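# Carry tube rack through self-closing door to desk

## Task

Move the tube rack from the counter, through the door that swings shut by itself, onto the desk, using either robot or both. At the end the rack must stand upright with each tube seated all the way down in a hole, and the door must be closed. The rack and tubes must never touch the floor, and no robot may tip over or finish leaning. Release the rack and pull the robots away once finished.

## Robot and tools

Robots. Two identical Hello Robot Stretch 4 units, r1 and r2, about 1.6 m tall. Each has an omni-wheel base (rim within 0.23 m of the base origin), a lift on a mast, a forward-extending telescopic arm, a wrist with yaw, pitch and roll, and a two-finger gripper with bendy steel fingers. Cameras per robot: rN_head_camera, rN_head_left_camera, rN_head_right_camera, rN_wrist_camera (N = 1 or 2).

Frames. Each robot reports in its own base frame: origin on the floor below the base centre, x ahead, y to the left, z up. hand_pose is a point between the open fingertips, given in that frame; its printed position may be a little wrong. The odometry frame is the base frame as it was when the scene began. Because each robot uses its own frames, only images, lidar_m and wrist_depth_mm reveal where the two robots are relative to each other.

execute_actions(actions, cameras). actions is a list holding exactly one action, or empty to just fetch state and images. The action is an object keyed "r1" and/or "r2". Per robot you may give "base", "joints", both, plus optional "pace" and "contact_limits"; or "end_of_arm" by itself. Everything in one action starts at once.
- base: exactly one relative move from where the robot last measured itself: {"translate_m": d} straight, forward positive, -2 to 2 m; {"strafe_m": d} sideways, left positive, -2 to 2 m; {"rotate_rad": d} on the spot, counter-clockwise (left) positive, -3.2 to 3.2 rad.
- joints: absolute targets by name. lift_m 0 to 1.2 m; arm_m 0 to 0.55 m extension; wrist_yaw_rad -1.134 to 4.276 (0 ahead, positive left, 3.14 folded back, above 3.4 the arm may block); wrist_pitch_rad -1.117 to 4.259 (0 level, 1.57 pointing down); wrist_roll_rad -1.117 to 4.259 (0 fingers level, positive clockwise viewed from behind); gripper_m -0.038 to 0.141 m fingertip gap (below 0 fingers press together). Targets past a joint range get clipped and reported; any other bad value or unknown key rejects the whole call.
- pace: "slow", "default", "fast", "max" (base up to 0.1/0.3/0.4/0.6 m/s and 1/2/3/4 rad/s). With lift above 0.2 the base is slowed further, down to 0.3 m/s and 1 rad/s at full height.
- contact_limits: {"arm_m": x}, 0 (gentlest) to 0.75, default 0.5; how hard the arm may push before stopping.
- end_of_arm: "enable_torque" revives wrist or gripper motors that shut off.
An action runs at most 15 s. Omitted joints or robots may keep pushing toward earlier targets. Example: {"r1": {"base": {"translate_m": 0.3}, "joints": {"gripper_m": 0.05}, "pace": "fast"}}. To unfold the wrist at the start, send lift_m 0.4 with wrist_yaw_rad 0. cameras: list of names or ["all"]; omitted/null means all, [] none.

wait(seconds): 0 to 10 s, commands nothing, returns state and images.
zoom_image(camera, region): region [x0, y0, x1, y1] in pixels of that camera's latest full image, at most 504 x 504.
read_manual(section): only licence texts; no motion.
finished_scene(scene): integer scene number; ends it irreversibly after the last command settles and reports success. A reply with no tool call ends everything.

Results. base_status and joint_status describe how each commanded motion ended: "done" (for the base, wheels turned as asked even if slipping), "off_target" (stopped short, may still push), "contact_stop_at_<key>" (blocked; that part may go slack, a slack lift can sag, slack wheels can roll), "limit_stop_at_<name>" (built-in limit; "limit_stop_at_tilt" means leaning over 6 degrees and the lift, arm and wheels stop obeying; "limit_stop_at_own_body" is self-collision, often with pitch below -0.2 and an extreme roll), "time_out", "torque_fault" (wrist motor went limp; send enable_torque). on_its_own lists uncommanded behaviour; "held at" is a held target, not a position. base_odometry counts wheel turns; if turned_by_wheels and turned_by_imu differ by over about 0.1 rad, something was hit or wheels slipped. base_tilt in degrees, forward and right positive, with a fixed offset up to 1.5. lidar_m: 12 sectors of 30 degrees, first straight ahead, going counter-clockwise (4th left, 7th behind, 10th right); "-" means nothing seen or closer than 0.25 m; it may miss glass and thin legs. wrist_depth_mm: a 7 x 7 grid, top-left first, 100 to 2000 mm. motor_effort: percent of maximum, bracket value is the action's peak; wheel positive means turning right. A firm grip at gripper_m 0 or more shows as a clear gripper effort change; neither reading nor "done" proves holding.

Gripping. Command a gap smaller than the object; squeezing harder pulls it toward the wrist. If fingertips jam on a surface below, raise the lift.

Cautions. If any call reports a stop, later motion calls in the same reply are skipped. The simulation runs while you think; the robot holds its last command. Robots pressing against each other fails the run; once bases touch, even millimetres more is a hard press. Two robots given equal moves can drift up to about 3 cm per metre apart, so carrying together can tip one. More than 1 kg held with arm_m over 0.2 while driving or turning, especially fast, risks a tip-over, as do steady pushes with a high gripper or high contact limit. A wrist holding over about 2 kg level may fault. Avoid drops, slams, hard hits and strong pushes; objects may occasionally get nudged by outside forces.

Each tool is called after "Call:" by a JSON object that holds its "fn" and its "kwargs".

## Session

Call:
{"fn": "execute_actions", "kwargs": {"actions": []}}

Scene clock: 0.00 s.
r1.base_odometry: x=+0.000 y=+0.000 heading=+0.000 (m, m, rad; r1's odometry frame)
r1.turned_by_wheels: +0.000 (rad since the last result)
r1.turned_by_imu: +0.000 (rad since the last result)
r1.base_tilt: forward=+0.4 right=+0.2 (deg)
r1.lidar_m: 2.41 1.36 1.15 0.76 0.68 0.70 0.76 0.64 0.67 0.89 1.85 1.94
r1.base_status: not commanded
r1.joint_positions: lift_m=+0.150 arm_m=+0.000 wrist_yaw_rad=+3.218 wrist_pitch_rad=-0.014 wrist_roll_rad=+0.018 gripper_m=+0.057
r1.joint_status: not commanded
r1.motor_effort: lift_m=+21 arm_m=+0 wrist_yaw_rad=+0 wrist_pitch_rad=-5 wrist_roll_rad=+1 gripper_m=-2 wheel_0=+0 wheel_1=+0 wheel_2=+0 (%)
r1.hand_pose: x=-0.1239 y=+0.0650 z=+0.3323 quat_wxyz=(-0.038, +0.007, +0.009, +0.999) (m; r1's base frame)
r1.wrist_depth_mm: - - 136 1025 931 723 615 / - - 135 1008 931 732 621 / - 107 135 1025 917 723 621 / - 126 151 1008 917 732 615 / 202 759 866 1025 904 732 621 / 211 759 196 1008 201 732 615 / 210 723 831 125 820 683 603
r2.base_odometry: x=+0.000 y=+0.000 heading=+0.000 (m, m, rad; r2's odometry frame)
r2.turned_by_wheels: +0.000 (rad since the last result)
r2.turned_by_imu: +0.000 (rad since the last result)
r2.base_tilt: forward=+0.0 right=+0.3 (deg)
r2.lidar_m: 0.88 0.72 0.72 0.82 1.32 1.37 2.31 1.91 1.89 0.97 0.81 0.81
r2.base_status: not commanded
r2.joint_positions: lift_m=+0.171 arm_m=+0.002 wrist_yaw_rad=+3.122 wrist_pitch_rad=+0.001 wrist_roll_rad=+0.011 gripper_m=+0.057
r2.joint_status: not commanded
r2.motor_effort: lift_m=+22 arm_m=-1 wrist_yaw_rad=-2 wrist_pitch_rad=-8 wrist_roll_rad=+0 gripper_m=-3 wheel_0=+0 wheel_1=+0 wheel_2=+0 (%)
r2.hand_pose: x=-0.1139 y=+0.0932 z=+0.3489 quat_wxyz=(+0.010, +0.000, +0.005, +1.000) (m; r2's base frame)
r2.wrist_depth_mm: - 138 - - - - 1756 / - 128 - - - - 1756 / - 128 192 - - - 1808 / 114 139 - - - - 1255 / 1618 1921 - - - 1863 1182 / 1229 1255 196 1255 202 1205 1118 / 831 820 866 109 842 820 842
pictures: r1_head_camera, r1_head_left_camera, r1_head_right_camera, r1_wrist_camera, r2_head_camera, r2_head_left_camera, r2_head_right_camera, r2_wrist_camera
Images, in order (width x height): r1_head_camera 420x560, r1_head_left_camera 420x672, r1_head_right_camera 420x672, r1_wrist_camera 616x392, r2_head_camera 420x560, r2_head_left_camera 420x672, r2_head_right_camera 420x672, r2_wrist_camera 616x392.

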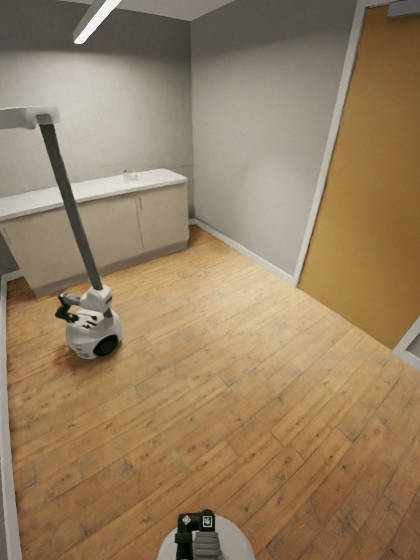

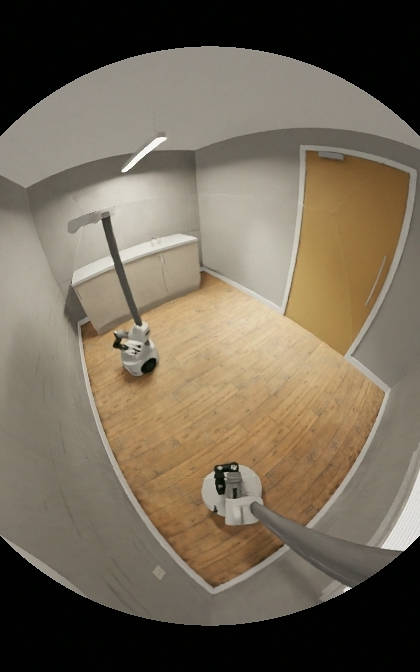

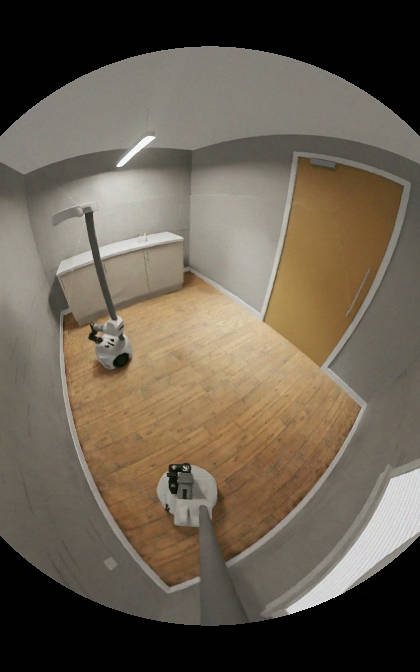

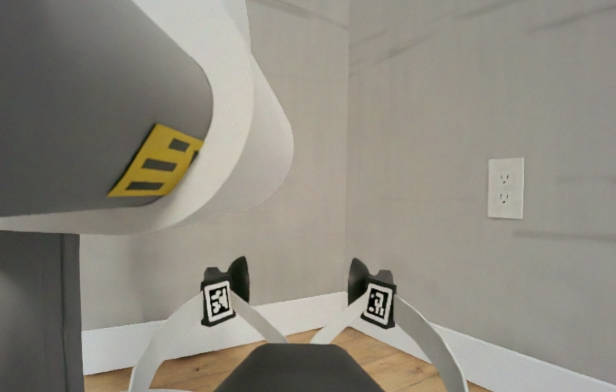

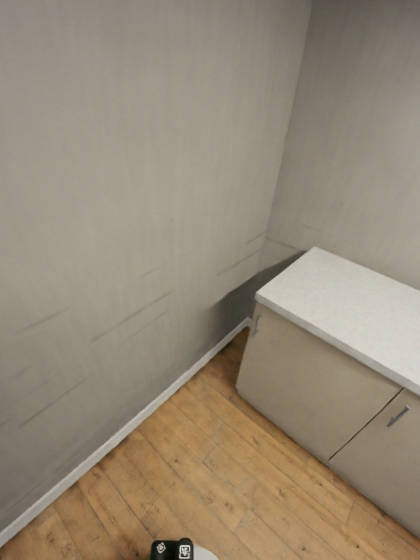

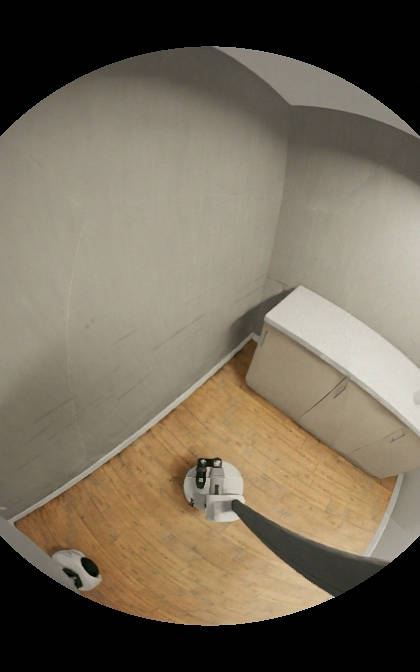

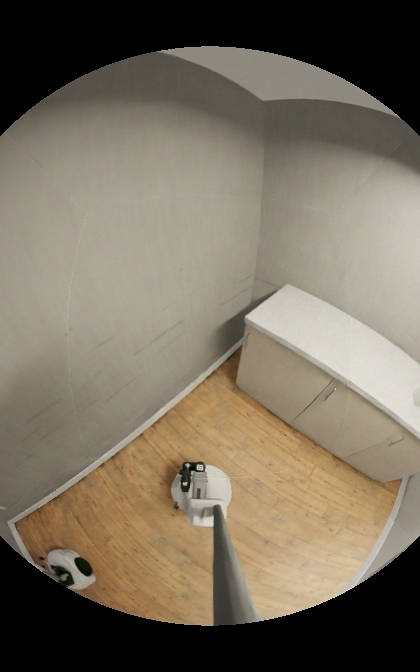

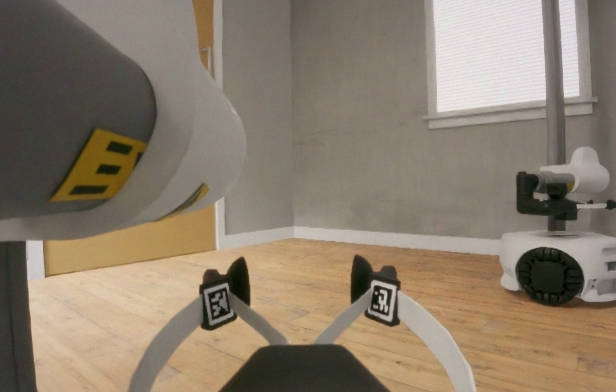

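Call:
{"fn": "execute_actions", "kwargs": {"actions": [{"r1":{"base":{"rotate_rad":-0.87},"joints":{"lift_m":0.75,"wrist_yaw_rad":0,"gripper_m":0.12}},"r2":{"base":{"rotate_rad":-0.8},"joints":{"lift_m":0.9,"wrist_yaw_rad":0,"gripper_m":0.14}}}], "cameras": []}}

Call:
{"fn": "execute_actions", "kwargs": {"actions": [{"r1":{"base":{"translate_m":0.9}},"r2":{"base":{"strafe_m":-0.6}}}], "cameras": ["r1_head_camera","r1_head_left_camera","r1_wrist_camera","r2_head_camera","r2_wrist_camera"]}}

Scene clock: 4.33 s.
r1.base_odometry: x=+0.000 y=+0.000 heading=-0.870 (m, m, rad; r1's odometry frame)
r1.turned_by_wheels: -0.870 (rad since the last result)
r1.turned_by_imu: -0.871 (rad since the last result)
r1.base_tilt: forward=+0.4 right=+0.2 (deg)
r1.lidar_m: 1.86 2.03 2.47 1.34 0.96 0.71 0.68 0.73 0.73 0.66 0.69 1.03
r1.base_status: done
r1.joint_positions: lift_m=+0.750 arm_m=+0.000 wrist_yaw_rad=+0.000 wrist_pitch_rad=-0.014 wrist_roll_rad=+0.018 gripper_m=+0.120
r1.joint_status: all done
r1.motor_effort: lift_m=+23(22) arm_m=+0(0) wrist_yaw_rad=-2(6) wrist_pitch_rad=-7(5) wrist_roll_rad=+1(1) gripper_m=+0(3) wheel_0=+2(7) wheel_1=+0(9) wheel_2=+1(7) (%)
r1.hand_pose: x=+0.4589 y=-0.0873 z=+0.9320 quat_wxyz=(+1.000, +0.009, -0.007, +0.000) (m; r1's base frame)
r1.wrist_depth_mm: 1708 1661 1708 1708 1708 1430 960 / 1756 1708 1661 1708 1661 1366 946 / 1708 1661 1661 1661 1661 1430 946 / 1661 1708 1708 1708 1661 1397 946 / 1708 1708 1708 1708 1661 1430 931 / 1756 1661 1756 1661 1661 1308 917 / 1808 1756 1756 123 1661 1182 931
r2.base_odometry: x=+0.000 y=+0.000 heading=-0.800 (m, m, rad; r2's odometry frame)
r2.turned_by_wheels: -0.800 (rad since the last result)
r2.turned_by_imu: -0.810 (rad since the last result)
r2.base_tilt: forward=+0.0 right=+0.3 (deg)
r2.lidar_m: 0.81 0.83 0.77 0.70 0.74 0.96 1.37 1.63 2.03 1.89 1.24 0.86
r2.base_status: done
r2.joint_positions: lift_m=+0.900 arm_m=+0.002 wrist_yaw_rad=+0.000 wrist_pitch_rad=+0.001 wrist_roll_rad=+0.011 gripper_m=+0.140
r2.joint_status: all done
r2.motor_effort: lift_m=+26(28) arm_m=-1(0) wrist_yaw_rad=-1(6) wrist_pitch_rad=-8(10) wrist_roll_rad=+0(0) gripper_m=+2(6) wheel_0=+2(7) wheel_1=+1(9) wheel_2=-1(8) (%)
r2.hand_pose: x=+0.4613 y=-0.0873 z=+1.0775 quat_wxyz=(+1.000, +0.005, +0.000, +0.000) (m; r2's base frame)
r2.wrist_depth_mm: 1138 1160 1182 1229 1229 1281 1308 / 1138 1160 1205 1229 1255 1281 1308 / 1138 1160 1205 1229 1255 1308 1336 / 1160 1182 1205 1229 1255 1308 1336 / 1160 1160 1205 1229 1255 1160 866 / 668 213 621 683 609 621 654 / 585 597 609 109 634 647 654
pictures: none
No camera images: the call's "cameras" was empty. Leave "cameras" out to get every camera's image.

Scene clock: 8.80 s.
r1.base_odometry: x=+0.581 y=-0.688 heading=-0.869 (m, m, rad; r1's odometry frame)
r1.turned_by_wheels: +0.000 (rad since the last result)
r1.turned_by_imu: -0.002 (rad since the last result)
r1.base_tilt: forward=+0.4 right=+0.2 (deg)
r1.lidar_m: 0.94 1.07 1.53 1.29 1.45 1.66 1.60 0.97 0.74 0.73 0.81 1.03
r1.base_status: done
r1.joint_positions: lift_m=+0.750 arm_m=+0.000 wrist_yaw_rad=+0.000 wrist_pitch_rad=-0.014 wrist_roll_rad=+0.018 gripper_m=+0.120
r1.joint_status: not commanded
r1.motor_effort: lift_m=+21(23) arm_m=+0(0) wrist_yaw_rad=-1(2) wrist_pitch_rad=-5(8) wrist_roll_rad=+1(0) gripper_m=+0(0) wheel_0=+3(6) wheel_1=+2(8) wheel_2=+0(10) (%)
r1.hand_pose: x=+0.4589 y=-0.0874 z=+0.9322 quat_wxyz=(+1.000, +0.009, -0.007, +0.000) (m; r1's base frame)
r1.wrist_depth_mm: 798 778 788 768 778 768 768 / 798 788 778 778 768 759 759 / 798 788 788 778 778 768 759 / 798 798 778 778 778 768 778 / 798 788 798 788 778 778 768 / 798 798 788 788 778 778 778 / 809 798 798 123 788 768 778
r2.base_odometry: x=-0.430 y=-0.418 heading=-0.800 (m, m, rad; r2's odometry frame)
r2.turned_by_wheels: +0.000 (rad since the last result)
r2.turned_by_imu: -0.001 (rad since the last result)
r2.base_tilt: forward=+0.0 right=+0.3 (deg)
r2.lidar_m: 0.84 0.86 1.16 1.32 1.35 1.74 1.30 1.31 1.38 1.29 1.31 0.89
r2.base_status: done
r2.joint_positions: lift_m=+0.900 arm_m=+0.002 wrist_yaw_rad=+0.000 wrist_pitch_rad=+0.001 wrist_roll_rad=+0.011 gripper_m=+0.140
r2.joint_status: not commanded
r2.motor_effort: lift_m=+26(27) arm_m=+0(0) wrist_yaw_rad=+0(1) wrist_pitch_rad=-9(8) wrist_roll_rad=+0(0) gripper_m=+4(1) wheel_0=+2(13) wheel_1=-2(11) wheel_2=-1(0) (%)
r2.hand_pose: x=+0.4613 y=-0.0874 z=+1.0775 quat_wxyz=(+1.000, +0.005, +0.000, +0.000) (m; r2's base frame)
r2.wrist_depth_mm: 1182 1205 1229 1255 1308 1336 1336 / 1182 1205 1255 1255 1308 1336 1366 / 1182 1229 1255 1281 1308 1366 1366 / 1182 1229 1255 1281 1308 1336 1366 / 1205 1229 1255 1060 1205 1205 1366 / 676 213 627 683 640 661 691 / 615 634 640 109 668 676 691
pictures: r1_head_camera, r1_head_left_camera, r1_wrist_camera, r2_head_camera, r2_wrist_camera
Images, in order (width x height): r1_head_camera 420x560, r1_head_left_camera 420x672, r1_wrist_camera 616x392, r2_head_camera 420x560, r2_wrist_camera 616x392.

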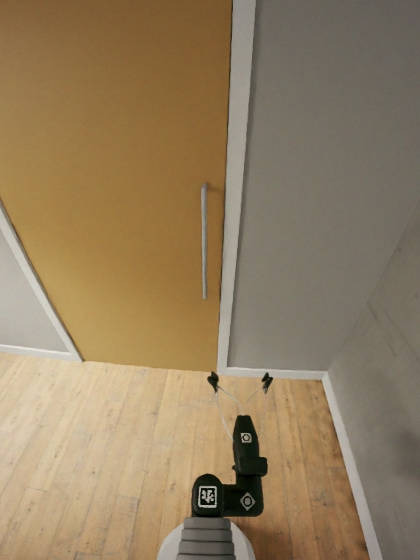

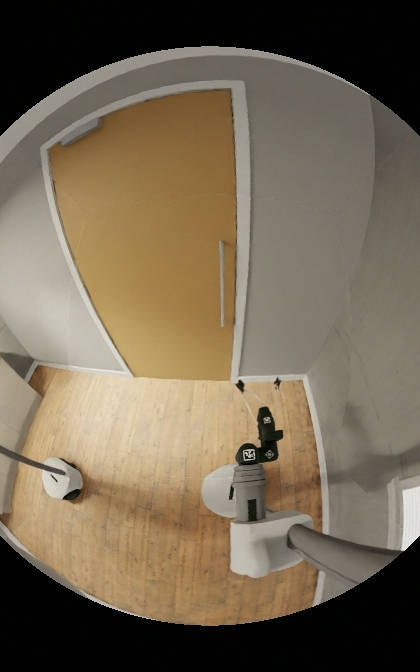

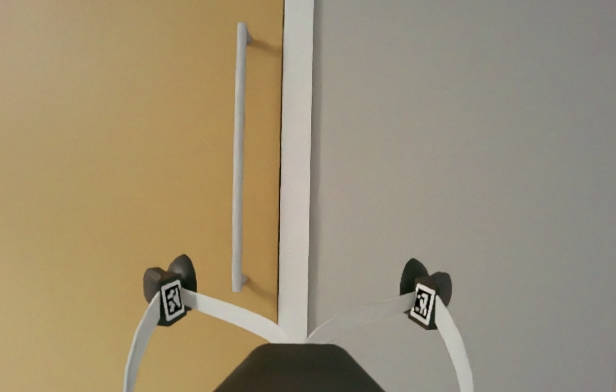

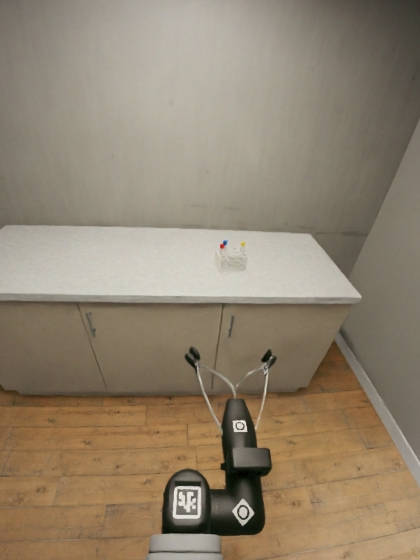

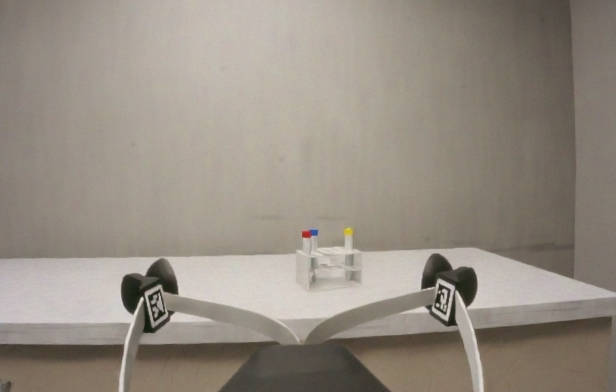

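Call:
{"fn": "execute_actions", "kwargs": {"actions": [{"r1":{"base":{"strafe_m":0.115},"joints":{"arm_m":0.35,"lift_m":0.7}},"r2":{"base":{"translate_m":0.45},"joints":{"wrist_pitch_rad":0.4,"lift_m":0.95}}}], "cameras": ["r1_head_camera","r1_wrist_camera","r2_head_camera","r2_wrist_camera"]}}

Call:
{"fn": "zoom_image", "kwargs": {"camera": "r2_wrist_camera", "region": [200,100,500,330]}}

Scene clock: 12.33 s.
r1.base_odometry: x=+0.669 y=-0.613 heading=-0.869 (m, m, rad; r1's odometry frame)
r1.turned_by_wheels: +0.000 (rad since the last result)
r1.turned_by_imu: +0.000 (rad since the last result)
r1.base_tilt: forward=+0.4 right=+0.3 (deg)
r1.lidar_m: 0.93 1.08 1.54 1.61 2.17 1.64 1.59 1.17 0.86 0.84 0.93 1.05
r1.base_status: done
r1.joint_positions: lift_m=+0.700 arm_m=+0.348 wrist_yaw_rad=+0.000 wrist_pitch_rad=-0.014 wrist_roll_rad=+0.018 gripper_m=+0.120
r1.joint_status: all done
r1.motor_effort: lift_m=+18(19) arm_m=+10(10) wrist_yaw_rad=-1(0) wrist_pitch_rad=-4(7) wrist_roll_rad=+1(1) gripper_m=+0(0) wheel_0=+0(9) wheel_1=-1(8) wheel_2=+0(1) (%)
r1.hand_pose: x=+0.8076 y=-0.0874 z=+0.8825 quat_wxyz=(+1.000, +0.009, -0.007, +0.000) (m; r1's base frame)
r1.wrist_depth_mm: 445 445 439 436 424 430 424 / 445 442 439 439 424 430 430 / 449 445 445 439 424 433 430 / 449 452 442 445 424 433 430 / 452 449 445 442 427 436 433 / 455 452 445 442 427 439 439 / 459 449 449 123 427 436 436
r2.base_odometry: x=-0.117 y=-0.741 heading=-0.799 (m, m, rad; r2's odometry frame)
r2.turned_by_wheels: +0.001 (rad since the last result)
r2.turned_by_imu: +0.001 (rad since the last result)
r2.base_tilt: forward=+0.1 right=+0.3 (deg)
r2.lidar_m: 0.39 0.40 0.54 1.35 1.39 1.80 1.62 1.63 1.35 1.24 0.61 0.41
r2.base_status: done
r2.joint_positions: lift_m=+0.950 arm_m=+0.002 wrist_yaw_rad=+0.000 wrist_pitch_rad=+0.402 wrist_roll_rad=+0.011 gripper_m=+0.140
r2.joint_status: all done
r2.motor_effort: lift_m=+27(28) arm_m=-1(1) wrist_yaw_rad=+0(1) wrist_pitch_rad=-8(6) wrist_roll_rad=+0(1) gripper_m=+1(0) wheel_0=+3(11) wheel_1=+3(8) wheel_2=+1(9) (%)
r2.hand_pose: x=+0.4383 y=-0.0874 z=+1.0149 quat_wxyz=(+0.980, +0.005, +0.200, -0.001) (m; r2's base frame)
r2.wrist_depth_mm: 707 723 732 759 778 788 809 / 741 759 778 798 809 831 854 / 778 798 820 831 854 878 891 / 591 585 585 410 433 585 585 / 442 445 445 421 415 439 436 / 351 214 342 357 330 336 349 / 296 294 303 109 306 293 298
pictures: r1_head_camera, r1_wrist_camera, r2_head_camera, r2_wrist_camera
Images, in order (width x height): r1_head_camera 420x560, r1_wrist_camera 616x392, r2_head_camera 420x560, r2_wrist_camera 616x392.

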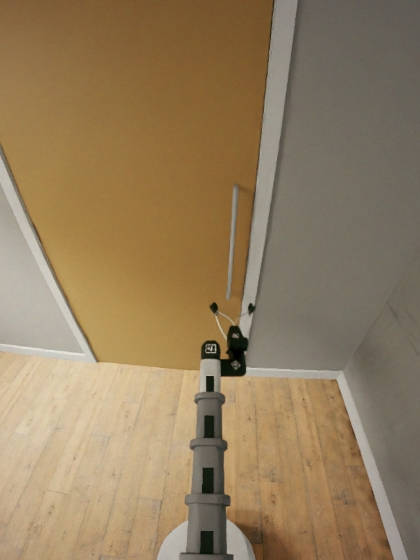

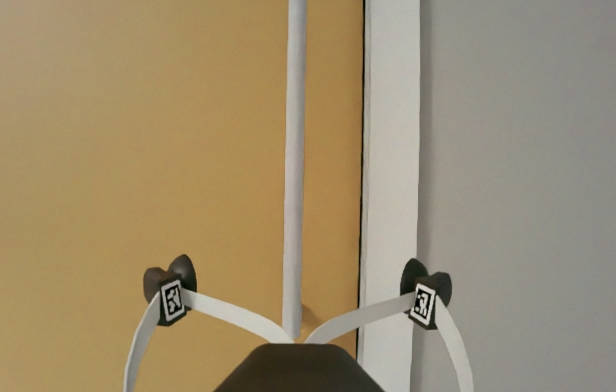

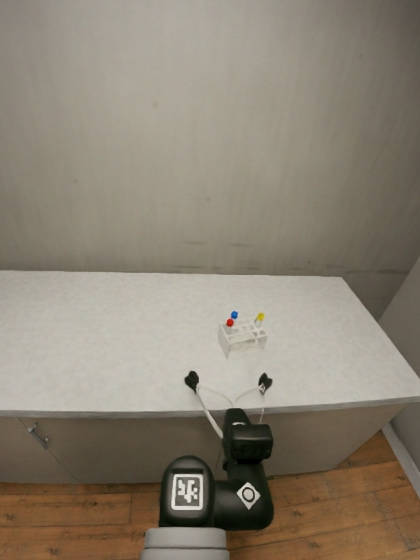

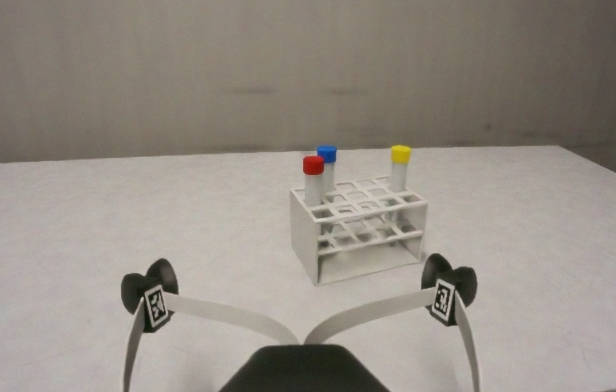

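Region (200, 100, 500, 330) of r2_wrist_camera's 616x392 image, scaled by 1.680; it fills the top 386 rows of this view, and the rest is white.

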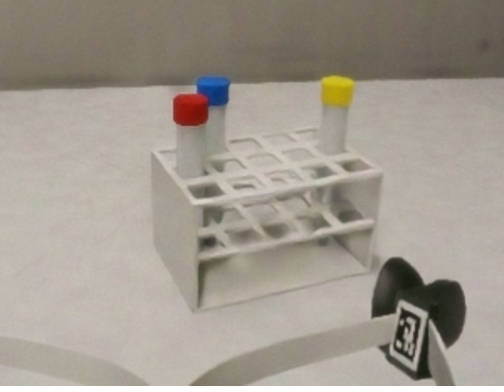

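Call:
{"fn": "execute_actions", "kwargs": {"actions": [{"r1":{"joints":{"arm_m":0.515,"gripper_m":0.08}},"r2":{"base":{"translate_m":-0.2},"joints":{"wrist_pitch_rad":0}}}], "cameras": []}}

Call:
{"fn": "execute_actions", "kwargs": {"actions": [{"r1":{"joints":{"gripper_m":-0.03}},"r2":{"base":{"rotate_rad":0.45},"joints":{"lift_m":0.81}}}], "cameras": ["r1_wrist_camera"]}}

Call:
{"fn": "execute_actions", "kwargs": {"actions": [{"r1":{"joints":{"arm_m":0.3},"pace":"slow"},"r2":{"base":{"strafe_m":-0.41}}}], "cameras": ["r1_head_camera","r1_wrist_camera","r2_head_camera","r2_wrist_camera"]}}

Scene clock: 15.57 s.
r1.base_odometry: x=+0.669 y=-0.613 heading=-0.869 (m, m, rad; r1's odometry frame)
r1.turned_by_wheels: +0.000 (rad since the last result)
r1.turned_by_imu: +0.001 (rad since the last result)
r1.base_tilt: forward=+0.4 right=+0.2 (deg)
r1.lidar_m: 0.95 1.08 1.51 1.42 2.14 1.66 1.60 1.15 0.86 0.84 0.92 1.03
r1.base_status: not commanded
r1.joint_positions: lift_m=+0.700 arm_m=+0.513 wrist_yaw_rad=+0.000 wrist_pitch_rad=-0.014 wrist_roll_rad=+0.018 gripper_m=+0.080
r1.joint_status: all done
r1.motor_effort: lift_m=+17(18) arm_m=+10(10) wrist_yaw_rad=-1(1) wrist_pitch_rad=-5(4) wrist_roll_rad=+1(1) gripper_m=-2(0) wheel_0=+0(0) wheel_1=-1(1) wheel_2=+0(0) (%)
r1.hand_pose: x=+0.9726 y=-0.0874 z=+0.8825 quat_wxyz=(+1.000, +0.009, -0.007, +0.000) (m; r1's base frame)
r1.wrist_depth_mm: 279 277 276 273 272 257 267 / 281 278 276 276 273 259 268 / 282 281 279 276 274 259 270 / 282 281 278 276 276 260 271 / 283 283 279 276 267 260 272 / 286 282 200 278 202 262 272 / 286 283 282 125 277 274 273
r2.base_odometry: x=-0.256 y=-0.597 heading=-0.800 (m, m, rad; r2's odometry frame)
r2.turned_by_wheels: +0.000 (rad since the last result)
r2.turned_by_imu: +0.000 (rad since the last result)
r2.base_tilt: forward=+0.0 right=+0.3 (deg)
r2.lidar_m: 0.59 0.59 0.81 1.33 1.35 1.76 1.41 1.43 1.35 1.26 0.90 0.64
r2.base_status: done
r2.joint_positions: lift_m=+0.950 arm_m=+0.002 wrist_yaw_rad=+0.000 wrist_pitch_rad=+0.003 wrist_roll_rad=+0.011 gripper_m=+0.140
r2.joint_status: all done
r2.motor_effort: lift_m=+27(27) arm_m=-1(1) wrist_yaw_rad=-1(0) wrist_pitch_rad=-9(14) wrist_roll_rad=+0(1) gripper_m=+0(3) wheel_0=-3(6) wheel_1=-2(7) wheel_2=-1(9) (%)
r2.hand_pose: x=+0.4613 y=-0.0874 z=+1.1269 quat_wxyz=(+1.000, +0.005, +0.001, +0.000) (m; r2's base frame)
r2.wrist_depth_mm: 960 976 1008 1025 1060 1078 1098 / 960 976 1008 1025 1060 1078 1098 / 960 991 1008 1025 1060 1098 1118 / 960 1008 1008 1042 1078 1078 1118 / 976 991 1025 1042 1060 1098 1118 / 820 213 759 603 597 715 768 / 569 559 585 109 585 549 544
pictures: none
No camera images: the call's "cameras" was empty. Leave "cameras" out to get every camera's image.

Scene clock: 17.37 s.
r1.base_odometry: x=+0.669 y=-0.613 heading=-0.869 (m, m, rad; r1's odometry frame)
r1.turned_by_wheels: +0.001 (rad since the last result)
r1.turned_by_imu: +0.001 (rad since the last result)
r1.base_tilt: forward=+0.5 right=+0.2 (deg)
r1.lidar_m: 0.94 1.06 1.53 1.41 2.17 1.65 1.60 1.18 0.87 0.84 0.92 1.05
r1.base_status: not commanded
r1.joint_positions: lift_m=+0.700 arm_m=+0.514 wrist_yaw_rad=+0.007 wrist_pitch_rad=-0.014 wrist_roll_rad=+0.018 gripper_m=-0.029
r1.joint_status: all done
r1.on_its_own: wrist_yaw_rad is at rest, and its effort (-22) is outside its rest range (-13 to +13)
r1.motor_effort: lift_m=+17(18) arm_m=+5(10) wrist_yaw_rad=-22(21) wrist_pitch_rad=-4(4) wrist_roll_rad=+0(1) gripper_m=-21(22) wheel_0=+1(2) wheel_1=+0(1) wheel_2=+4(4) (%)
r1.hand_pose: x=+0.9741 y=-0.0853 z=+0.8825 quat_wxyz=(+1.000, +0.009, -0.007, +0.004) (m; r1's base frame)
r1.wrist_depth_mm: 281 277 273 271 268 254 265 / 281 278 276 272 271 254 265 / 281 278 277 274 272 255 266 / 282 279 276 276 273 257 266 / 285 281 277 213 273 257 267 / 285 281 185 211 185 258 268 / 286 282 281 130 274 257 268
r2.base_odometry: x=-0.256 y=-0.597 heading=-0.350 (m, m, rad; r2's odometry frame)
r2.turned_by_wheels: +0.449 (rad since the last result)
r2.turned_by_imu: +0.455 (rad since the last result)
r2.base_tilt: forward=+0.0 right=+0.3 (deg)
r2.lidar_m: 0.61 0.78 1.33 1.33 1.68 1.43 1.42 1.39 1.27 1.29 0.64 0.58
r2.base_status: done
r2.joint_positions: lift_m=+0.810 arm_m=+0.002 wrist_yaw_rad=+0.000 wrist_pitch_rad=+0.003 wrist_roll_rad=+0.011 gripper_m=+0.140
r2.joint_status: all done
r2.motor_effort: lift_m=+15(25) arm_m=-1(0) wrist_yaw_rad=+0(0) wrist_pitch_rad=-10(10) wrist_roll_rad=+0(1) gripper_m=+4(3) wheel_0=-4(10) wheel_1=-2(7) wheel_2=-2(7) (%)
r2.hand_pose: x=+0.4613 y=-0.0874 z=+0.9879 quat_wxyz=(+1.000, +0.005, +0.001, +0.000) (m; r2's base frame)
r2.wrist_depth_mm: 1308 1281 1160 1042 976 904 842 / 1308 1281 1160 1060 976 904 842 / 1336 1281 1138 1060 991 917 854 / 1336 1308 1160 1078 991 917 866 / 768 759 768 741 732 707 500 / 559 213 433 410 355 353 379 / 574 500 455 109 357 324 307
pictures: r1_wrist_camera
Images, in order (width x height): r1_wrist_camera 616x392.

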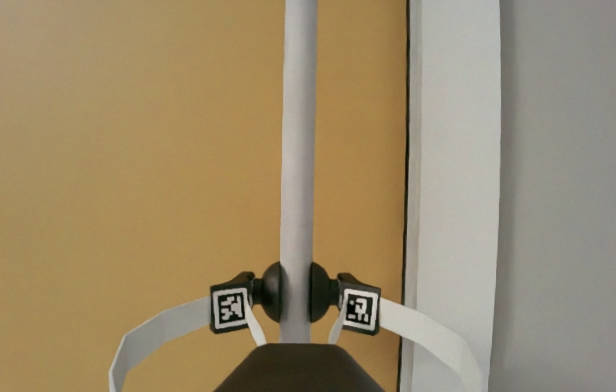

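Scene clock: 20.80 s.
r1.base_odometry: x=+0.669 y=-0.613 heading=-0.869 (m, m, rad; r1's odometry frame)
r1.turned_by_wheels: +0.000 (rad since the last result)
r1.turned_by_imu: +0.000 (rad since the last result)
r1.base_tilt: forward=+0.5 right=+0.2 (deg)
r1.lidar_m: 0.94 1.06 1.55 1.56 2.19 1.64 1.59 1.16 0.86 0.83 0.92 1.02
r1.base_status: not commanded
r1.joint_positions: lift_m=+0.700 arm_m=+0.302 wrist_yaw_rad=+0.000 wrist_pitch_rad=-0.014 wrist_roll_rad=+0.018 gripper_m=-0.030
r1.joint_status: all done
r1.motor_effort: lift_m=+18(18) arm_m=-10(15) wrist_yaw_rad=-1(23) wrist_pitch_rad=-5(7) wrist_roll_rad=+1(1) gripper_m=-13(20) wheel_0=+1(1) wheel_1=+0(0) wheel_2=+0(5) (%)
r1.hand_pose: x=+0.7611 y=-0.0874 z=+0.8825 quat_wxyz=(+1.000, +0.009, -0.007, +0.000) (m; r1's base frame)
r1.wrist_depth_mm: 496 492 488 484 473 473 469 / 496 492 488 484 480 473 473 / 496 492 488 484 480 477 477 / 500 496 492 492 484 484 477 / 500 496 496 488 480 484 477 / 496 500 183 204 477 484 480 / 504 500 496 131 477 488 484
r2.base_odometry: x=-0.397 y=-0.982 heading=-0.350 (m, m, rad; r2's odometry frame)
r2.turned_by_wheels: +0.000 (rad since the last result)
r2.turned_by_imu: +0.000 (rad since the last result)
r2.base_tilt: forward=+0.0 right=+0.3 (deg)
r2.lidar_m: 0.44 0.58 1.18 1.75 2.13 1.54 1.52 0.98 0.88 0.90 0.47 0.42
r2.base_status: done
r2.joint_positions: lift_m=+0.810 arm_m=+0.002 wrist_yaw_rad=+0.000 wrist_pitch_rad=+0.003 wrist_roll_rad=+0.011 gripper_m=+0.140
r2.joint_status: not commanded
r2.motor_effort: lift_m=+16(16) arm_m=-1(0) wrist_yaw_rad=-1(1) wrist_pitch_rad=-12(9) wrist_roll_rad=+0(0) gripper_m=+4(0) wheel_0=+2(13) wheel_1=-1(11) wheel_2=+0(2) (%)
r2.hand_pose: x=+0.4613 y=-0.0874 z=+0.9878 quat_wxyz=(+1.000, +0.005, +0.001, +0.000) (m; r2's base frame)
r2.wrist_depth_mm: 1205 1078 991 891 842 768 732 / 1205 1098 991 917 842 778 732 / 1205 1098 991 917 842 778 732 / 1229 1118 991 917 854 788 732 / 759 768 647 449 732 707 723 / 404 213 377 402 342 353 379 / 307 282 290 109 293 270 271
pictures: r1_head_camera, r1_wrist_camera, r2_head_camera, r2_wrist_camera
Images, in order (width x height): r1_head_camera 420x560, r1_wrist_camera 616x392, r2_head_camera 420x560, r2_wrist_camera 616x392.

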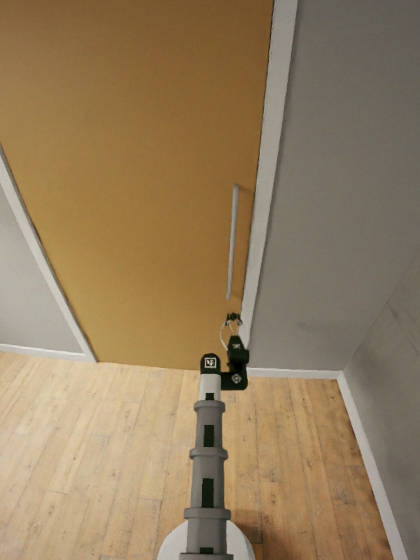

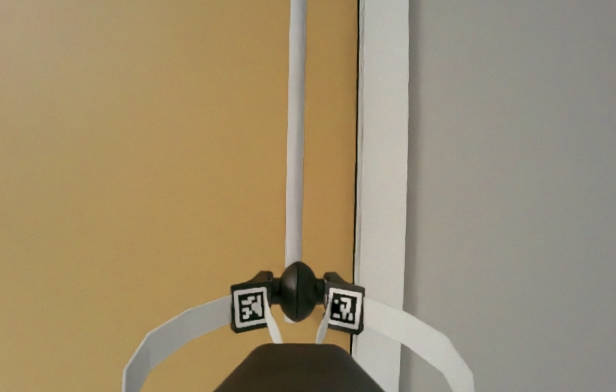

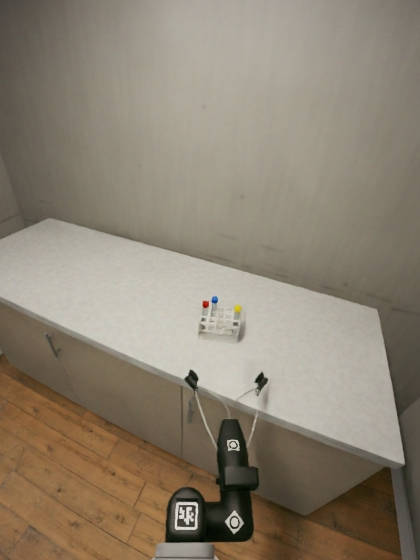

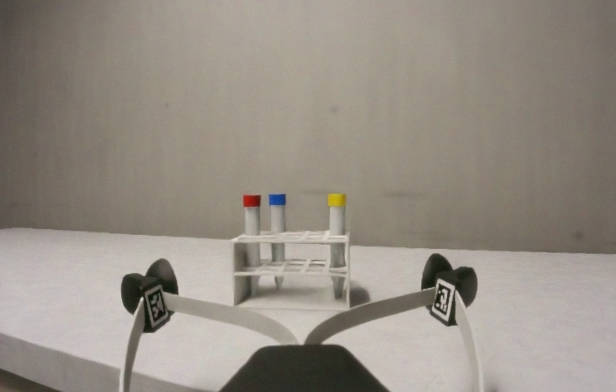

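Call:
{"fn": "execute_actions", "kwargs": {"actions": [{"r1":{"joints":{"gripper_m":0.05,"arm_m":0.4}},"r2":{"base":{"rotate_rad":-0.08},"joints":{"lift_m":0.79}}}], "cameras": []}}

Call:
{"fn": "execute_actions", "kwargs": {"actions": [{"r1":{"joints":{"arm_m":0.54},"pace":"slow"},"r2":{"base":{"strafe_m":0.07},"joints":{"arm_m":0.1}}}], "cameras": ["r2_wrist_camera"]}}

Call:
{"fn": "execute_actions", "kwargs": {"actions": [{"r1":{"joints":{"gripper_m":-0.038}}}], "cameras": ["r1_wrist_camera"]}}

Call:
{"fn": "execute_actions", "kwargs": {"actions": [{"r1":{"joints":{"arm_m":0.4},"pace":"slow"}}], "cameras": ["r1_wrist_camera","r1_head_camera"]}}

Scene clock: 23.43 s.
r1.base_odometry: x=+0.669 y=-0.613 heading=-0.869 (m, m, rad; r1's odometry frame)
r1.turned_by_wheels: +0.000 (rad since the last result)
r1.turned_by_imu: +0.001 (rad since the last result)
r1.base_tilt: forward=+0.4 right=+0.2 (deg)
r1.lidar_m: 0.95 1.08 1.53 1.55 2.17 1.63 1.59 1.17 0.83 0.83 0.92 1.03
r1.base_status: not commanded
r1.joint_positions: lift_m=+0.700 arm_m=+0.398 wrist_yaw_rad=+0.000 wrist_pitch_rad=-0.014 wrist_roll_rad=+0.018 gripper_m=+0.050
r1.joint_status: all done
r1.motor_effort: lift_m=+18(18) arm_m=+10(11) wrist_yaw_rad=+0(1) wrist_pitch_rad=-3(5) wrist_roll_rad=+0(1) gripper_m=-3(15) wheel_0=+1(1) wheel_1=+0(0) wheel_2=+0(0) (%)
r1.hand_pose: x=+0.8576 y=-0.0874 z=+0.8825 quat_wxyz=(+1.000, +0.009, -0.007, +0.000) (m; r1's base frame)
r1.wrist_depth_mm: 394 394 392 387 373 382 379 / 397 392 392 387 375 382 379 / 402 394 392 389 373 384 379 / 397 397 392 392 377 384 384 / 404 399 397 394 375 387 387 / 404 399 200 330 200 387 384 / 404 402 397 125 377 387 387
r2.base_odometry: x=-0.397 y=-0.982 heading=-0.430 (m, m, rad; r2's odometry frame)
r2.turned_by_wheels: -0.080 (rad since the last result)
r2.turned_by_imu: -0.080 (rad since the last result)
r2.base_tilt: forward=+0.0 right=+0.3 (deg)
r2.lidar_m: 0.45 0.53 1.01 1.71 2.03 1.56 1.72 1.02 0.87 0.89 0.48 0.42
r2.base_status: done
r2.joint_positions: lift_m=+0.790 arm_m=+0.002 wrist_yaw_rad=+0.000 wrist_pitch_rad=+0.003 wrist_roll_rad=+0.011 gripper_m=+0.140
r2.joint_status: all done
r2.motor_effort: lift_m=+15(15) arm_m=-1(1) wrist_yaw_rad=-1(0) wrist_pitch_rad=-10(10) wrist_roll_rad=+0(1) gripper_m=+4(1) wheel_0=+3(9) wheel_1=+3(7) wheel_2=-1(4) (%)
r2.hand_pose: x=+0.4613 y=-0.0874 z=+0.9679 quat_wxyz=(+1.000, +0.005, +0.001, +0.000) (m; r2's base frame)
r2.wrist_depth_mm: 1078 1008 931 878 820 788 750 / 1098 1025 946 891 831 788 759 / 1098 1025 960 891 842 798 759 / 1098 1025 960 891 842 798 759 / 647 654 469 554 621 597 580 / 347 213 322 349 290 303 327 / 270 254 248 109 249 231 232
pictures: none
No camera images: the call's "cameras" was empty. Leave "cameras" out to get every camera's image.

Scene clock: 26.10 s.
r1.base_odometry: x=+0.669 y=-0.613 heading=-0.869 (m, m, rad; r1's odometry frame)
r1.turned_by_wheels: +0.000 (rad since the last result)
r1.turned_by_imu: +0.001 (rad since the last result)
r1.base_tilt: forward=+0.4 right=+0.3 (deg)
r1.lidar_m: 0.94 1.08 1.55 1.53 2.17 1.64 1.58 1.18 0.84 0.84 0.92 1.04
r1.base_status: not commanded
r1.joint_positions: lift_m=+0.700 arm_m=+0.538 wrist_yaw_rad=+0.000 wrist_pitch_rad=-0.014 wrist_roll_rad=+0.018 gripper_m=+0.050
r1.joint_status: all done
r1.motor_effort: lift_m=+18(18) arm_m=+10(10) wrist_yaw_rad=-1(1) wrist_pitch_rad=-3(6) wrist_roll_rad=+1(1) gripper_m=-3(3) wheel_0=+1(1) wheel_1=+0(0) wheel_2=+0(0) (%)
r1.hand_pose: x=+0.9976 y=-0.0874 z=+0.8825 quat_wxyz=(+1.000, +0.009, -0.007, +0.000) (m; r1's base frame)
r1.wrist_depth_mm: 255 253 251 249 248 233 244 / 255 255 251 250 248 233 245 / 256 254 253 250 250 234 246 / 257 255 254 251 250 236 246 / 257 257 254 251 251 236 247 / 258 257 200 189 200 236 248 / 259 258 256 125 252 237 249
r2.base_odometry: x=-0.368 y=-0.919 heading=-0.430 (m, m, rad; r2's odometry frame)
r2.turned_by_wheels: +0.000 (rad since the last result)
r2.turned_by_imu: +0.000 (rad since the last result)
r2.base_tilt: forward=+0.0 right=+0.3 (deg)
r2.lidar_m: 0.47 0.55 1.04 1.66 1.96 1.53 1.61 1.10 0.94 0.95 0.52 0.45
r2.base_status: done
r2.joint_positions: lift_m=+0.790 arm_m=+0.099 wrist_yaw_rad=+0.000 wrist_pitch_rad=+0.003 wrist_roll_rad=+0.011 gripper_m=+0.140
r2.joint_status: all done
r2.motor_effort: lift_m=+15(15) arm_m=+5(5) wrist_yaw_rad=-1(0) wrist_pitch_rad=-8(9) wrist_roll_rad=-1(0) gripper_m=+2(3) wheel_0=-4(12) wheel_1=+0(11) wheel_2=+0(2) (%)
r2.hand_pose: x=+0.5585 y=-0.0874 z=+0.9679 quat_wxyz=(+1.000, +0.005, +0.001, +0.000) (m; r2's base frame)
r2.wrist_depth_mm: 1008 931 866 809 768 723 683 / 1008 931 866 820 768 723 691 / 1008 946 878 820 778 723 691 / 1008 946 866 809 768 723 699 / 647 647 549 359 462 597 574 / 343 213 320 340 290 300 324 / 239 236 245 109 249 229 229
pictures: r2_wrist_camera
Images, in order (width x height): r2_wrist_camera 616x392.

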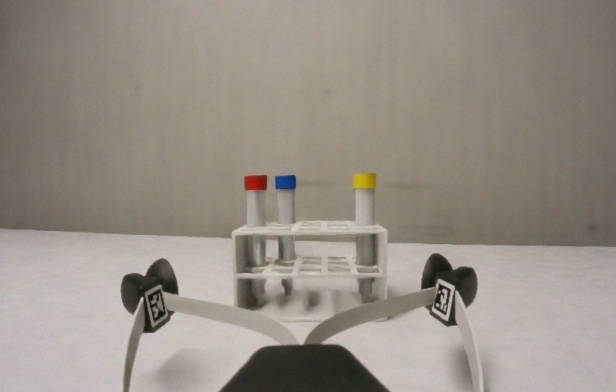

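Scene clock: 27.67 s.
r1.base_odometry: x=+0.669 y=-0.614 heading=-0.869 (m, m, rad; r1's odometry frame)
r1.turned_by_wheels: +0.000 (rad since the last result)
r1.turned_by_imu: +0.001 (rad since the last result)
r1.base_tilt: forward=+0.5 right=+0.2 (deg)
r1.lidar_m: 0.94 1.05 1.55 1.53 2.18 1.64 1.60 1.17 0.86 0.85 0.94 1.02
r1.base_status: not commanded
r1.joint_positions: lift_m=+0.700 arm_m=+0.540 wrist_yaw_rad=+0.008 wrist_pitch_rad=-0.014 wrist_roll_rad=+0.018 gripper_m=-0.037
r1.joint_status: all done
r1.on_its_own: wrist_yaw_rad is at rest, and its effort (-24) is outside its rest range (-13 to +13)
r1.motor_effort: lift_m=+18(18) arm_m=+1(11) wrist_yaw_rad=-24(25) wrist_pitch_rad=-5(6) wrist_roll_rad=+1(2) gripper_m=-20(21) wheel_0=-1(1) wheel_1=-1(1) wheel_2=+7(7) (%)
r1.hand_pose: x=+0.9999 y=-0.0850 z=+0.8825 quat_wxyz=(+1.000, +0.009, -0.007, +0.004) (m; r1's base frame)
r1.wrist_depth_mm: 252 250 248 246 244 228 239 / 253 252 249 246 245 229 239 / 254 252 250 246 246 229 240 / 256 252 251 247 245 230 241 / 256 254 252 248 247 231 241 / 257 255 183 186 188 232 242 / 258 255 254 122 248 232 243
r2.base_odometry: x=-0.368 y=-0.919 heading=-0.430 (m, m, rad; r2's odometry frame)
r2.turned_by_wheels: +0.000 (rad since the last result)
r2.turned_by_imu: +0.000 (rad since the last result)
r2.base_tilt: forward=+0.0 right=+0.3 (deg)
r2.lidar_m: 0.48 0.57 1.04 1.66 1.96 1.54 1.60 1.10 0.96 0.96 0.53 0.46
r2.base_status: not commanded
r2.joint_positions: lift_m=+0.790 arm_m=+0.099 wrist_yaw_rad=+0.000 wrist_pitch_rad=+0.003 wrist_roll_rad=+0.011 gripper_m=+0.140
r2.joint_status: not commanded
r2.motor_effort: lift_m=+15(15) arm_m=+5(5) wrist_yaw_rad=+0(1) wrist_pitch_rad=-10(8) wrist_roll_rad=+0(0) gripper_m=+1(2) wheel_0=-3(4) wheel_1=+0(0) wheel_2=+0(0) (%)
r2.hand_pose: x=+0.5585 y=-0.0874 z=+0.9679 quat_wxyz=(+1.000, +0.005, +0.001, +0.000) (m; r2's base frame)
r2.wrist_depth_mm: 1008 917 866 820 768 723 691 / 1008 946 866 820 768 723 683 / 1008 946 878 820 768 732 691 / 1025 946 878 809 759 732 691 / 647 647 549 359 462 597 580 / 343 213 320 340 290 300 324 / 240 236 246 109 248 229 230
pictures: r1_wrist_camera
Images, in order (width x height): r1_wrist_camera 616x392.

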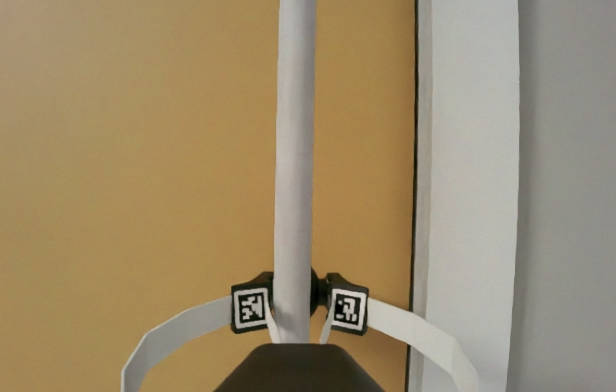

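Scene clock: 30.33 s.
r1.base_odometry: x=+0.669 y=-0.614 heading=-0.866 (m, m, rad; r1's odometry frame)
r1.turned_by_wheels: +0.003 (rad since the last result)
r1.turned_by_imu: +0.002 (rad since the last result)
r1.base_tilt: forward=+0.5 right=+0.2 (deg)
r1.lidar_m: 0.81 0.96 1.51 1.53 2.18 1.64 1.60 1.18 0.86 0.83 0.91 1.04
r1.base_status: not commanded
r1.joint_positions: lift_m=+0.700 arm_m=+0.404 wrist_yaw_rad=+0.027 wrist_pitch_rad=-0.014 wrist_roll_rad=+0.018 gripper_m=-0.037
r1.joint_status: all done
r1.on_its_own: wrist_yaw_rad is at rest, and its effort (-80) is outside its rest range (-13 to +13)
r1.motor_effort: lift_m=+18(18) arm_m=-21(22) wrist_yaw_rad=-80(79) wrist_pitch_rad=-6(7) wrist_roll_rad=-1(1) gripper_m=-25(25) wheel_0=+11(11) wheel_1=+3(3) wheel_2=+24(24) (%)
r1.hand_pose: x=+0.8655 y=-0.0795 z=+0.8823 quat_wxyz=(+1.000, +0.009, -0.007, +0.014) (m; r1's base frame)
r1.wrist_depth_mm: 291 273 258 238 234 364 359 / 291 274 259 239 236 366 359 / 290 274 258 241 236 366 362 / 293 276 260 241 236 368 362 / 293 277 260 243 237 366 364 / 294 277 182 187 235 368 364 / 294 273 264 122 236 368 364
r2.base_odometry: x=-0.368 y=-0.919 heading=-0.430 (m, m, rad; r2's odometry frame)
r2.turned_by_wheels: +0.000 (rad since the last result)
r2.turned_by_imu: +0.000 (rad since the last result)
r2.base_tilt: forward=+0.0 right=+0.3 (deg)
r2.lidar_m: 0.47 0.55 1.04 1.66 1.97 1.53 1.59 1.11 0.95 0.96 0.53 0.45
r2.base_status: not commanded
r2.joint_positions: lift_m=+0.790 arm_m=+0.099 wrist_yaw_rad=+0.000 wrist_pitch_rad=+0.003 wrist_roll_rad=+0.011 gripper_m=+0.140
r2.joint_status: not commanded
r2.motor_effort: lift_m=+15(15) arm_m=+5(5) wrist_yaw_rad=-1(2) wrist_pitch_rad=-8(9) wrist_roll_rad=+0(0) gripper_m=+1(0) wheel_0=-4(3) wheel_1=+0(0) wheel_2=+0(0) (%)
r2.hand_pose: x=+0.5585 y=-0.0874 z=+0.9679 quat_wxyz=(+1.000, +0.005, +0.001, +0.000) (m; r2's base frame)
r2.wrist_depth_mm: 991 917 866 809 768 723 683 / 1008 946 866 820 768 723 683 / 991 931 866 820 768 723 691 / 1008 946 878 820 759 732 699 / 647 647 549 362 462 591 574 / 343 213 320 338 289 301 324 / 239 236 246 109 248 229 230
pictures: r1_head_camera, r1_wrist_camera
Images, in order (width x height): r1_head_camera 420x560, r1_wrist_camera 616x392.

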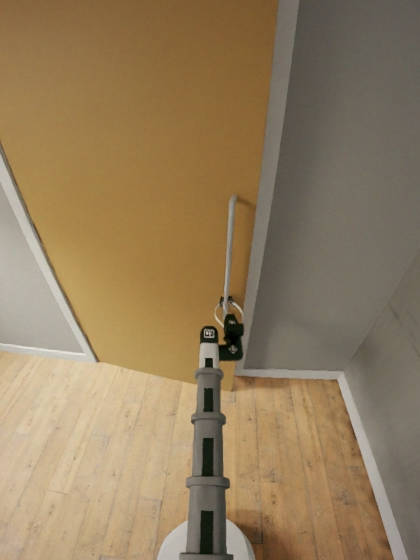

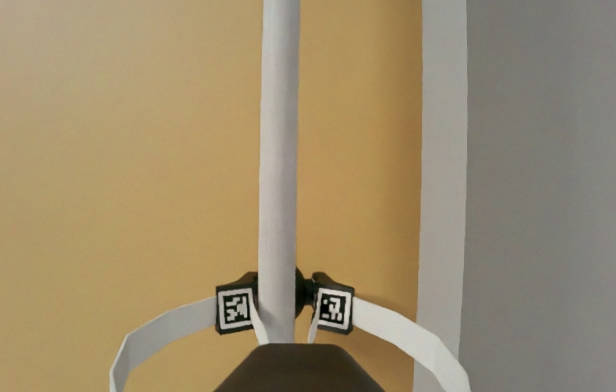

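Call:
{"fn": "execute_actions", "kwargs": {"actions": [{"r1":{"base":{"strafe_m":0.07},"joints":{"wrist_yaw_rad":-0.15},"pace":"slow"},"r2":{"base":{"strafe_m":-0.008},"joints":{"arm_m":0.24},"pace":"slow"}}], "cameras": ["r2_wrist_camera"]}}

Call:
{"fn": "execute_actions", "kwargs": {"actions": [{"r1":{"base":{"strafe_m":0.07},"joints":{"wrist_yaw_rad":-0.3,"arm_m":0.315},"pace":"slow"},"r2":{"joints":{"gripper_m":0.05}}}], "cameras": ["r2_wrist_camera","r1_head_camera"]}}

Scene clock: 34.00 s.
torque_fault: r1.wrist_yaw_rad switched itself off since the last result.
r1.base_odometry: x=+0.722 y=-0.569 heading=-0.868 (m, m, rad; r1's odometry frame)
r1.turned_by_wheels: -0.002 (rad since the last result)
r1.turned_by_imu: -0.045 (rad since the last result)
r1.base_tilt: forward=+0.5 right=+0.3 (deg)
r1.lidar_m: 0.81 0.97 1.44 1.46 2.24 1.65 1.60 1.33 0.96 0.93 1.01 1.05
r1.base_status: done
r1.joint_positions: lift_m=+0.700 arm_m=+0.403 wrist_yaw_rad=-0.041 wrist_pitch_rad=-0.014 wrist_roll_rad=+0.018 gripper_m=-0.037
r1.joint_status: wrist_yaw_rad torque_fault (moved -0.069 of -0.177)
r1.on_its_own: wrist_yaw_rad is off since a torque_fault, until you send "end_of_arm": "enable_torque" (your -0.150 is given up)
r1.motor_effort: lift_m=+18(18) arm_m=-14(22) wrist_yaw_rad=+0(95) wrist_pitch_rad=-4(8) wrist_roll_rad=+0(2) gripper_m=-23(26) wheel_0=-18(23) wheel_1=-6(13) wheel_2=+4(30) (%)
r1.hand_pose: x=+0.8581 y=-0.0992 z=+0.8824 quat_wxyz=(+1.000, +0.009, -0.007, -0.020) (m; r1's base frame)
r1.wrist_depth_mm: 262 256 251 244 243 392 397 / 263 258 252 246 244 397 399 / 264 258 252 245 245 394 399 / 264 258 253 247 245 397 404 / 265 259 254 215 246 397 404 / 267 262 183 186 185 399 404 / 267 262 255 129 246 399 407
r2.base_odometry: x=-0.371 y=-0.926 heading=-0.430 (m, m, rad; r2's odometry frame)
r2.turned_by_wheels: +0.000 (rad since the last result)
r2.turned_by_imu: +0.001 (rad since the last result)
r2.base_tilt: forward=+0.0 right=+0.3 (deg)
r2.lidar_m: 0.47 0.55 1.03 1.66 1.96 1.43 1.50 1.08 0.95 0.94 0.52 0.46
r2.base_status: done
r2.joint_positions: lift_m=+0.790 arm_m=+0.239 wrist_yaw_rad=+0.000 wrist_pitch_rad=+0.003 wrist_roll_rad=+0.011 gripper_m=+0.140
r2.joint_status: all done
r2.motor_effort: lift_m=+15(15) arm_m=+5(9) wrist_yaw_rad=-2(0) wrist_pitch_rad=-9(8) wrist_roll_rad=+0(0) gripper_m=+6(0) wheel_0=+5(6) wheel_1=-2(6) wheel_2=+0(1) (%)
r2.hand_pose: x=+0.6984 y=-0.0874 z=+0.9679 quat_wxyz=(+1.000, +0.005, +0.001, +0.000) (m; r2's base frame)
r2.wrist_depth_mm: 831 778 723 676 634 597 569 / 831 778 723 676 640 603 574 / 842 788 723 683 640 609 574 / 842 788 715 676 640 609 580 / 640 640 227 255 237 597 574 / 342 213 195 225 229 298 322 / 238 235 216 109 231 227 229
pictures: r2_wrist_camera
Images, in order (width x height): r2_wrist_camera 616x392.

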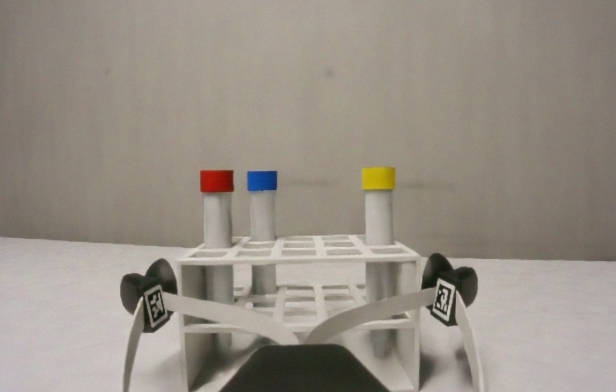

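not run: a stop came earlier in this reply.


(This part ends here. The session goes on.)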